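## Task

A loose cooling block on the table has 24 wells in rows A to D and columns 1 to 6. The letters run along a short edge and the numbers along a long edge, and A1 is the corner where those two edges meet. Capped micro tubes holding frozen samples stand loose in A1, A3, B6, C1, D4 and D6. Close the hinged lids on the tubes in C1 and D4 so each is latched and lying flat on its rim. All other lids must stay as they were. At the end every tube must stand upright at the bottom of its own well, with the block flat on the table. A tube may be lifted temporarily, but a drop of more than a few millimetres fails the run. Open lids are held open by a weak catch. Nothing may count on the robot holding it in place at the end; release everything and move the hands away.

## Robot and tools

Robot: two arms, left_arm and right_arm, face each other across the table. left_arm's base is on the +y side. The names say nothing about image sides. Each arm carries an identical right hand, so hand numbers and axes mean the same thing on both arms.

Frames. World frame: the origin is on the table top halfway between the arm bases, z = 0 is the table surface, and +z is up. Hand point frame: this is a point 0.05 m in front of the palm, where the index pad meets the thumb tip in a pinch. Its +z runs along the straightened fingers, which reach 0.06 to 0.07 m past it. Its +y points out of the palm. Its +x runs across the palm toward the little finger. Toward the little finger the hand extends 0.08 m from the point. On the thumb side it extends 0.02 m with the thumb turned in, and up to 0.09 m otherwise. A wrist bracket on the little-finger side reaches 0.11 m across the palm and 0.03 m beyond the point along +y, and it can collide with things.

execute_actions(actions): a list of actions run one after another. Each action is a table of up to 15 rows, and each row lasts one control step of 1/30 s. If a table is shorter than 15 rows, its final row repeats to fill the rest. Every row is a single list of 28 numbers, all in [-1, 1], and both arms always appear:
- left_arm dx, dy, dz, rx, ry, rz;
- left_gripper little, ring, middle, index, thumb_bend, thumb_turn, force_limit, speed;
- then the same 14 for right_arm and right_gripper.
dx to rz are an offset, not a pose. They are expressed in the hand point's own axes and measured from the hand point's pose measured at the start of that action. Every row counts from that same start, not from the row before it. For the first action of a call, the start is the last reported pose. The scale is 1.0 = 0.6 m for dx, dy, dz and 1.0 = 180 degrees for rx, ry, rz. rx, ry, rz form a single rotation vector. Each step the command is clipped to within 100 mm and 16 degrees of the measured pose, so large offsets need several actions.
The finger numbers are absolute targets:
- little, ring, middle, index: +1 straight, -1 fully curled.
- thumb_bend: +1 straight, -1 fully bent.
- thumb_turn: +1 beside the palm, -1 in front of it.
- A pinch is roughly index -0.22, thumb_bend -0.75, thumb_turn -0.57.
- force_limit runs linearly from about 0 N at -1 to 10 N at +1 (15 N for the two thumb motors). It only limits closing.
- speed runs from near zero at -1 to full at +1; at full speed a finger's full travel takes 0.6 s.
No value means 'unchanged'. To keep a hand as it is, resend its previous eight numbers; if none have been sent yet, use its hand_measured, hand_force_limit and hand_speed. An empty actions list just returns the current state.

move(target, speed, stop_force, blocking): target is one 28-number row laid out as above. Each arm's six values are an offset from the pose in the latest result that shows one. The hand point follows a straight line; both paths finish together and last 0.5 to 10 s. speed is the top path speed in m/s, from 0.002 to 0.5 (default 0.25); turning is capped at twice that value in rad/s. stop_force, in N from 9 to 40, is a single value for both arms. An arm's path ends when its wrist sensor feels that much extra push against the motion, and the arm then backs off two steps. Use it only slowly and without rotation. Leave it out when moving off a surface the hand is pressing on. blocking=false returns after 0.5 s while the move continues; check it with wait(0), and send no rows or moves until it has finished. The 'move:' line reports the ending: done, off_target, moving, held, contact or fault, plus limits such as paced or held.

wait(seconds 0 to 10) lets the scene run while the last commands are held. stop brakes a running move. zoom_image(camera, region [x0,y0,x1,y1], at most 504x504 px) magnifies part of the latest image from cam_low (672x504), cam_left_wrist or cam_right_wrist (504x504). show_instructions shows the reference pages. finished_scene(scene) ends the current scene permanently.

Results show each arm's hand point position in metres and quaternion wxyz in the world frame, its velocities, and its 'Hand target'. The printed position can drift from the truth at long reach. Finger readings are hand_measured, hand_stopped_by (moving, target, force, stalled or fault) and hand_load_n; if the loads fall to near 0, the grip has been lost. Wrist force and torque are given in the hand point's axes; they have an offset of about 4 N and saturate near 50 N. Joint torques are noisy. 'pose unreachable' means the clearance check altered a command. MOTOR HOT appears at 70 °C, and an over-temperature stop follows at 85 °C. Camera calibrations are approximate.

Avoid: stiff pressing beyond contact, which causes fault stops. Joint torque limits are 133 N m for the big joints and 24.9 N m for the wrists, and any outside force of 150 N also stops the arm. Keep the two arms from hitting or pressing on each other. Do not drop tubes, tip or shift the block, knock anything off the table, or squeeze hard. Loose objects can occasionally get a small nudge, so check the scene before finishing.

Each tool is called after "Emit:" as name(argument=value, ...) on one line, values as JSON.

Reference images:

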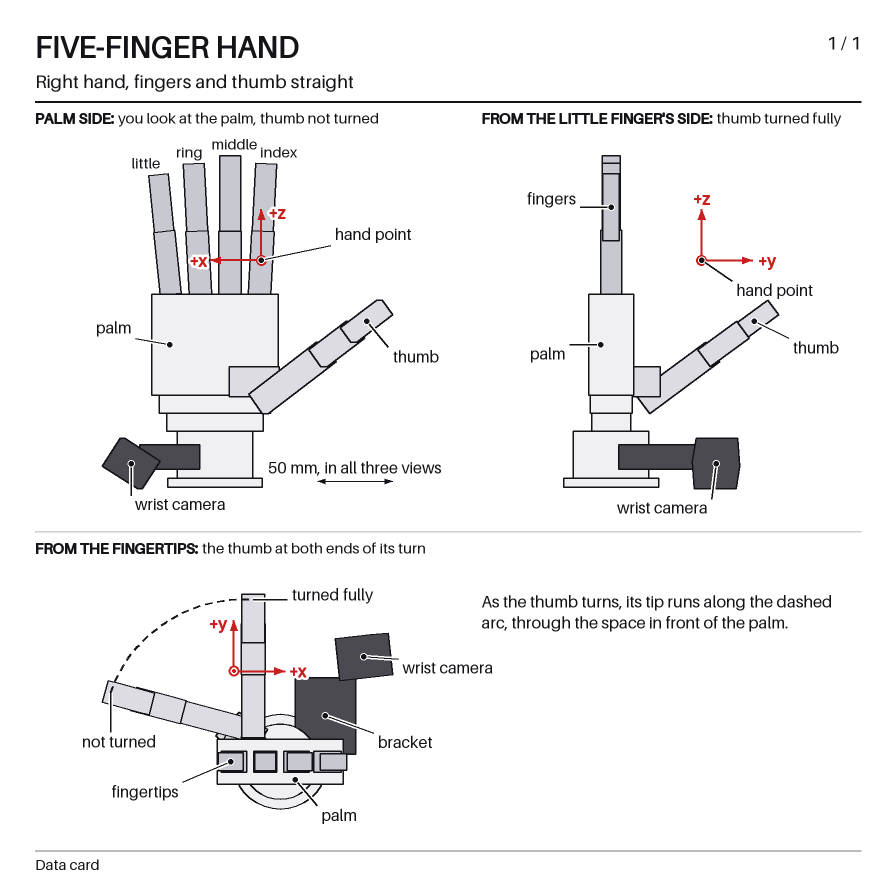

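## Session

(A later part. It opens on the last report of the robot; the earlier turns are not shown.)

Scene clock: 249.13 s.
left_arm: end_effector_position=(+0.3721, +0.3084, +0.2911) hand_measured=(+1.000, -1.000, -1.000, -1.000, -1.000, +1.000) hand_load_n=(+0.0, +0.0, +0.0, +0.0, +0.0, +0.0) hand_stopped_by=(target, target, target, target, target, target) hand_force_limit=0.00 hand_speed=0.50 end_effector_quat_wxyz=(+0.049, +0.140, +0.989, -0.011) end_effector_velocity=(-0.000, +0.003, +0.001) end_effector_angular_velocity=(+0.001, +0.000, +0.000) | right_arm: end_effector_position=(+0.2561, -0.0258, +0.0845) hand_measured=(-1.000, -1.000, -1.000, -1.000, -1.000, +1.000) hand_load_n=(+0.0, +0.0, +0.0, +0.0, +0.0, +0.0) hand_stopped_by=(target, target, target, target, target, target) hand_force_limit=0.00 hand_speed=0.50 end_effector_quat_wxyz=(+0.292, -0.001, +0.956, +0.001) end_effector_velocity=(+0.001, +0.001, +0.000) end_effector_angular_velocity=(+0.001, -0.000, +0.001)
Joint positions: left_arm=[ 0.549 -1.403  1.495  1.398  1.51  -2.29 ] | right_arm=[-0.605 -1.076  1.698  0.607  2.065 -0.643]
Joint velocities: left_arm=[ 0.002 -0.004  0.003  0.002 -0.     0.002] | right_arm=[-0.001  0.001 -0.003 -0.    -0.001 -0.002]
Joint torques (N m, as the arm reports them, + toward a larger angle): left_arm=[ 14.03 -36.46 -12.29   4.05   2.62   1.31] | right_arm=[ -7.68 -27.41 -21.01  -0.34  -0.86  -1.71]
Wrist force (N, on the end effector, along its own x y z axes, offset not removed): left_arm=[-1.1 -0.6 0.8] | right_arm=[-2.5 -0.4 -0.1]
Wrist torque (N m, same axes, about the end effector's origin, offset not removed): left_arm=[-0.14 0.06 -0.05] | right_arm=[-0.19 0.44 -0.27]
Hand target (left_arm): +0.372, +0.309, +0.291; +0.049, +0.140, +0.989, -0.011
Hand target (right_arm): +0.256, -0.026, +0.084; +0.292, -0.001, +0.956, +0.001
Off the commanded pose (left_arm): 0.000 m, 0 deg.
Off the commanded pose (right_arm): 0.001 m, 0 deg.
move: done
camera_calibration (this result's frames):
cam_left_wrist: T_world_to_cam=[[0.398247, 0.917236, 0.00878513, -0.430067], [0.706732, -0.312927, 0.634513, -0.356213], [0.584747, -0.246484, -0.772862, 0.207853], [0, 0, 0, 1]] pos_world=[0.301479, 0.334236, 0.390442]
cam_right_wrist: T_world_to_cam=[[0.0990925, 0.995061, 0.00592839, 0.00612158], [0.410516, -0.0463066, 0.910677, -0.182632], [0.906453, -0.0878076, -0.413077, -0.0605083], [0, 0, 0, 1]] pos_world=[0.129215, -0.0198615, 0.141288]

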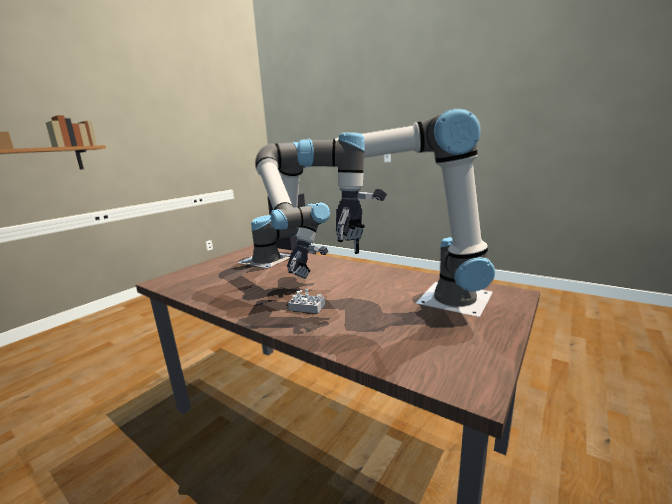

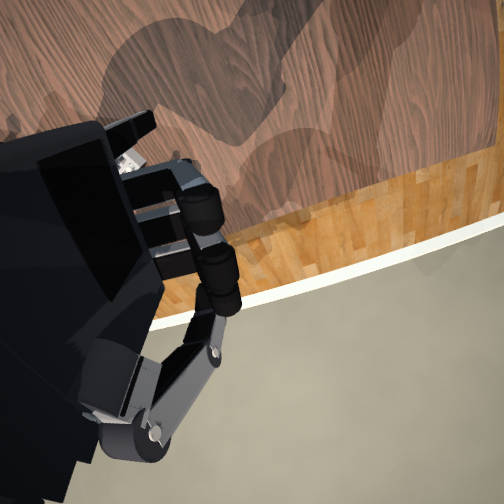

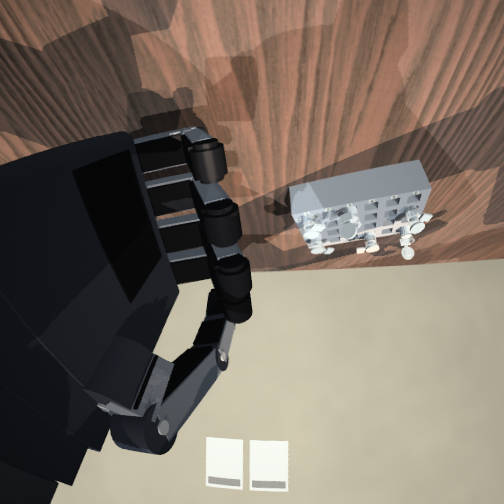

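Emit:
move(target=[0,0,0,0,0,0, 1,-1,-1,-1,-1,1,0,0.5, 0.03,-0.2,-0.23,0,0,0, -1,-1,-1,-1,-1,1,0,0.5], speed=0.3)

Scene clock: 254.43 s.
left_arm: end_effector_position=(+0.3721, +0.3084, +0.2911) hand_measured=(+1.000, -1.000, -1.000, -1.000, -1.000, +1.000) hand_load_n=(+0.0, +0.0, +0.0, +0.0, +0.0, +0.0) hand_stopped_by=(target, target, target, target, target, target) hand_force_limit=0.00 hand_speed=0.50 end_effector_quat_wxyz=(+0.049, +0.140, +0.989, -0.011) end_effector_velocity=(+0.000, +0.000, +0.000) end_effector_angular_velocity=(+0.001, -0.001, +0.001) | right_arm: end_effector_position=(+0.1647, -0.1460, +0.1886) hand_measured=(-1.000, -1.000, -1.000, -1.000, -1.000, +1.000) hand_load_n=(+0.0, +0.0, +0.0, +0.0, +0.0, +0.0) hand_stopped_by=(target, target, target, target, target, target) hand_force_limit=0.00 hand_speed=0.50 end_effector_quat_wxyz=(+0.292, -0.001, +0.956, +0.001) end_effector_velocity=(-0.001, -0.001, +0.001) end_effector_angular_velocity=(+0.001, +0.002, -0.000)
Joint positions: left_arm=[ 0.549 -1.403  1.495  1.398  1.51  -2.29 ] | right_arm=[-0.554 -1.504  1.972  0.788  2.081 -0.587]
Joint velocities: left_arm=[-0.     0.    -0.001  0.001 -0.001 -0.001] | right_arm=[ 0.    -0.004  0.001  0.004 -0.001  0.001]
Joint torques (N m, as the arm reports them, + toward a larger angle): left_arm=[-14.9  -16.49 -28.36   0.82   0.83  -2.07] | right_arm=[  5.92 -27.93  -9.45   3.5    1.99   1.47]
Wrist force (N, on the end effector, along its own x y z axes, offset not removed): left_arm=[0.6 -1.6 0.2] | right_arm=[-2.6 -0.9 -0.5]
Wrist torque (N m, same axes, about the end effector's origin, offset not removed): left_arm=[-0.33 -0.10 0.02] | right_arm=[-0.19 0.45 -0.23]
Hand target (left_arm): +0.372, +0.308, +0.291; +0.049, +0.140, +0.989, -0.011
Hand target (right_arm): +0.165, -0.146, +0.189; +0.292, -0.001, +0.956, +0.001
Off the commanded pose (left_arm): 0.000 m, 0 deg.
Off the commanded pose (right_arm): 0.000 m, 0 deg.
move: done
camera_calibration (this result's frames):
cam_left_wrist: T_world_to_cam=[[0.398248, 0.917236, 0.00876021, -0.430054], [0.706749, -0.312918, 0.634499, -0.356213], [0.584726, -0.246497, -0.772874, 0.207869], [0, 0, 0, 1]] pos_world=[0.301475, 0.334235, 0.390441]
cam_right_wrist: T_world_to_cam=[[0.0990667, 0.995063, 0.00592179, 0.134191], [0.41041, -0.0462796, 0.910726, -0.245477], [0.906504, -0.0877923, -0.412969, 0.0547236], [0, 0, 0, 1]] pos_world=[0.0378453, -0.140085, 0.245367]

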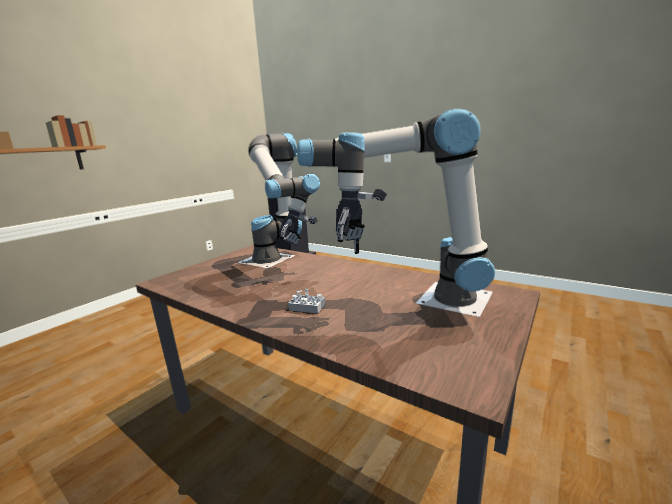

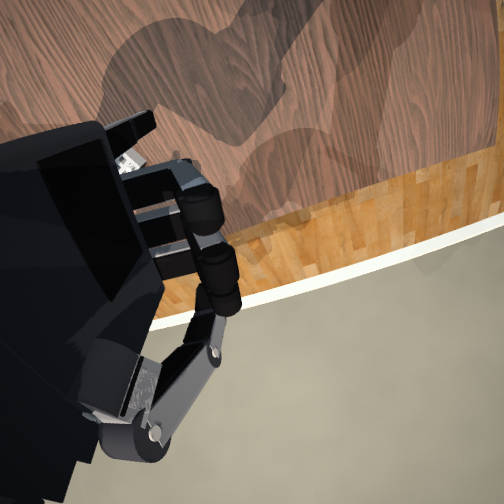

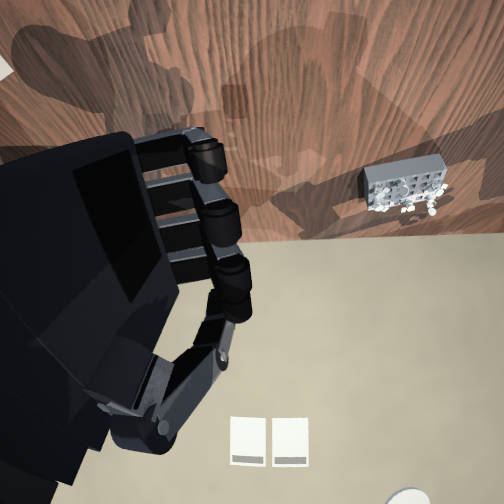

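Emit:
finished_scene(scene=1)

The scene is finished: the task was done.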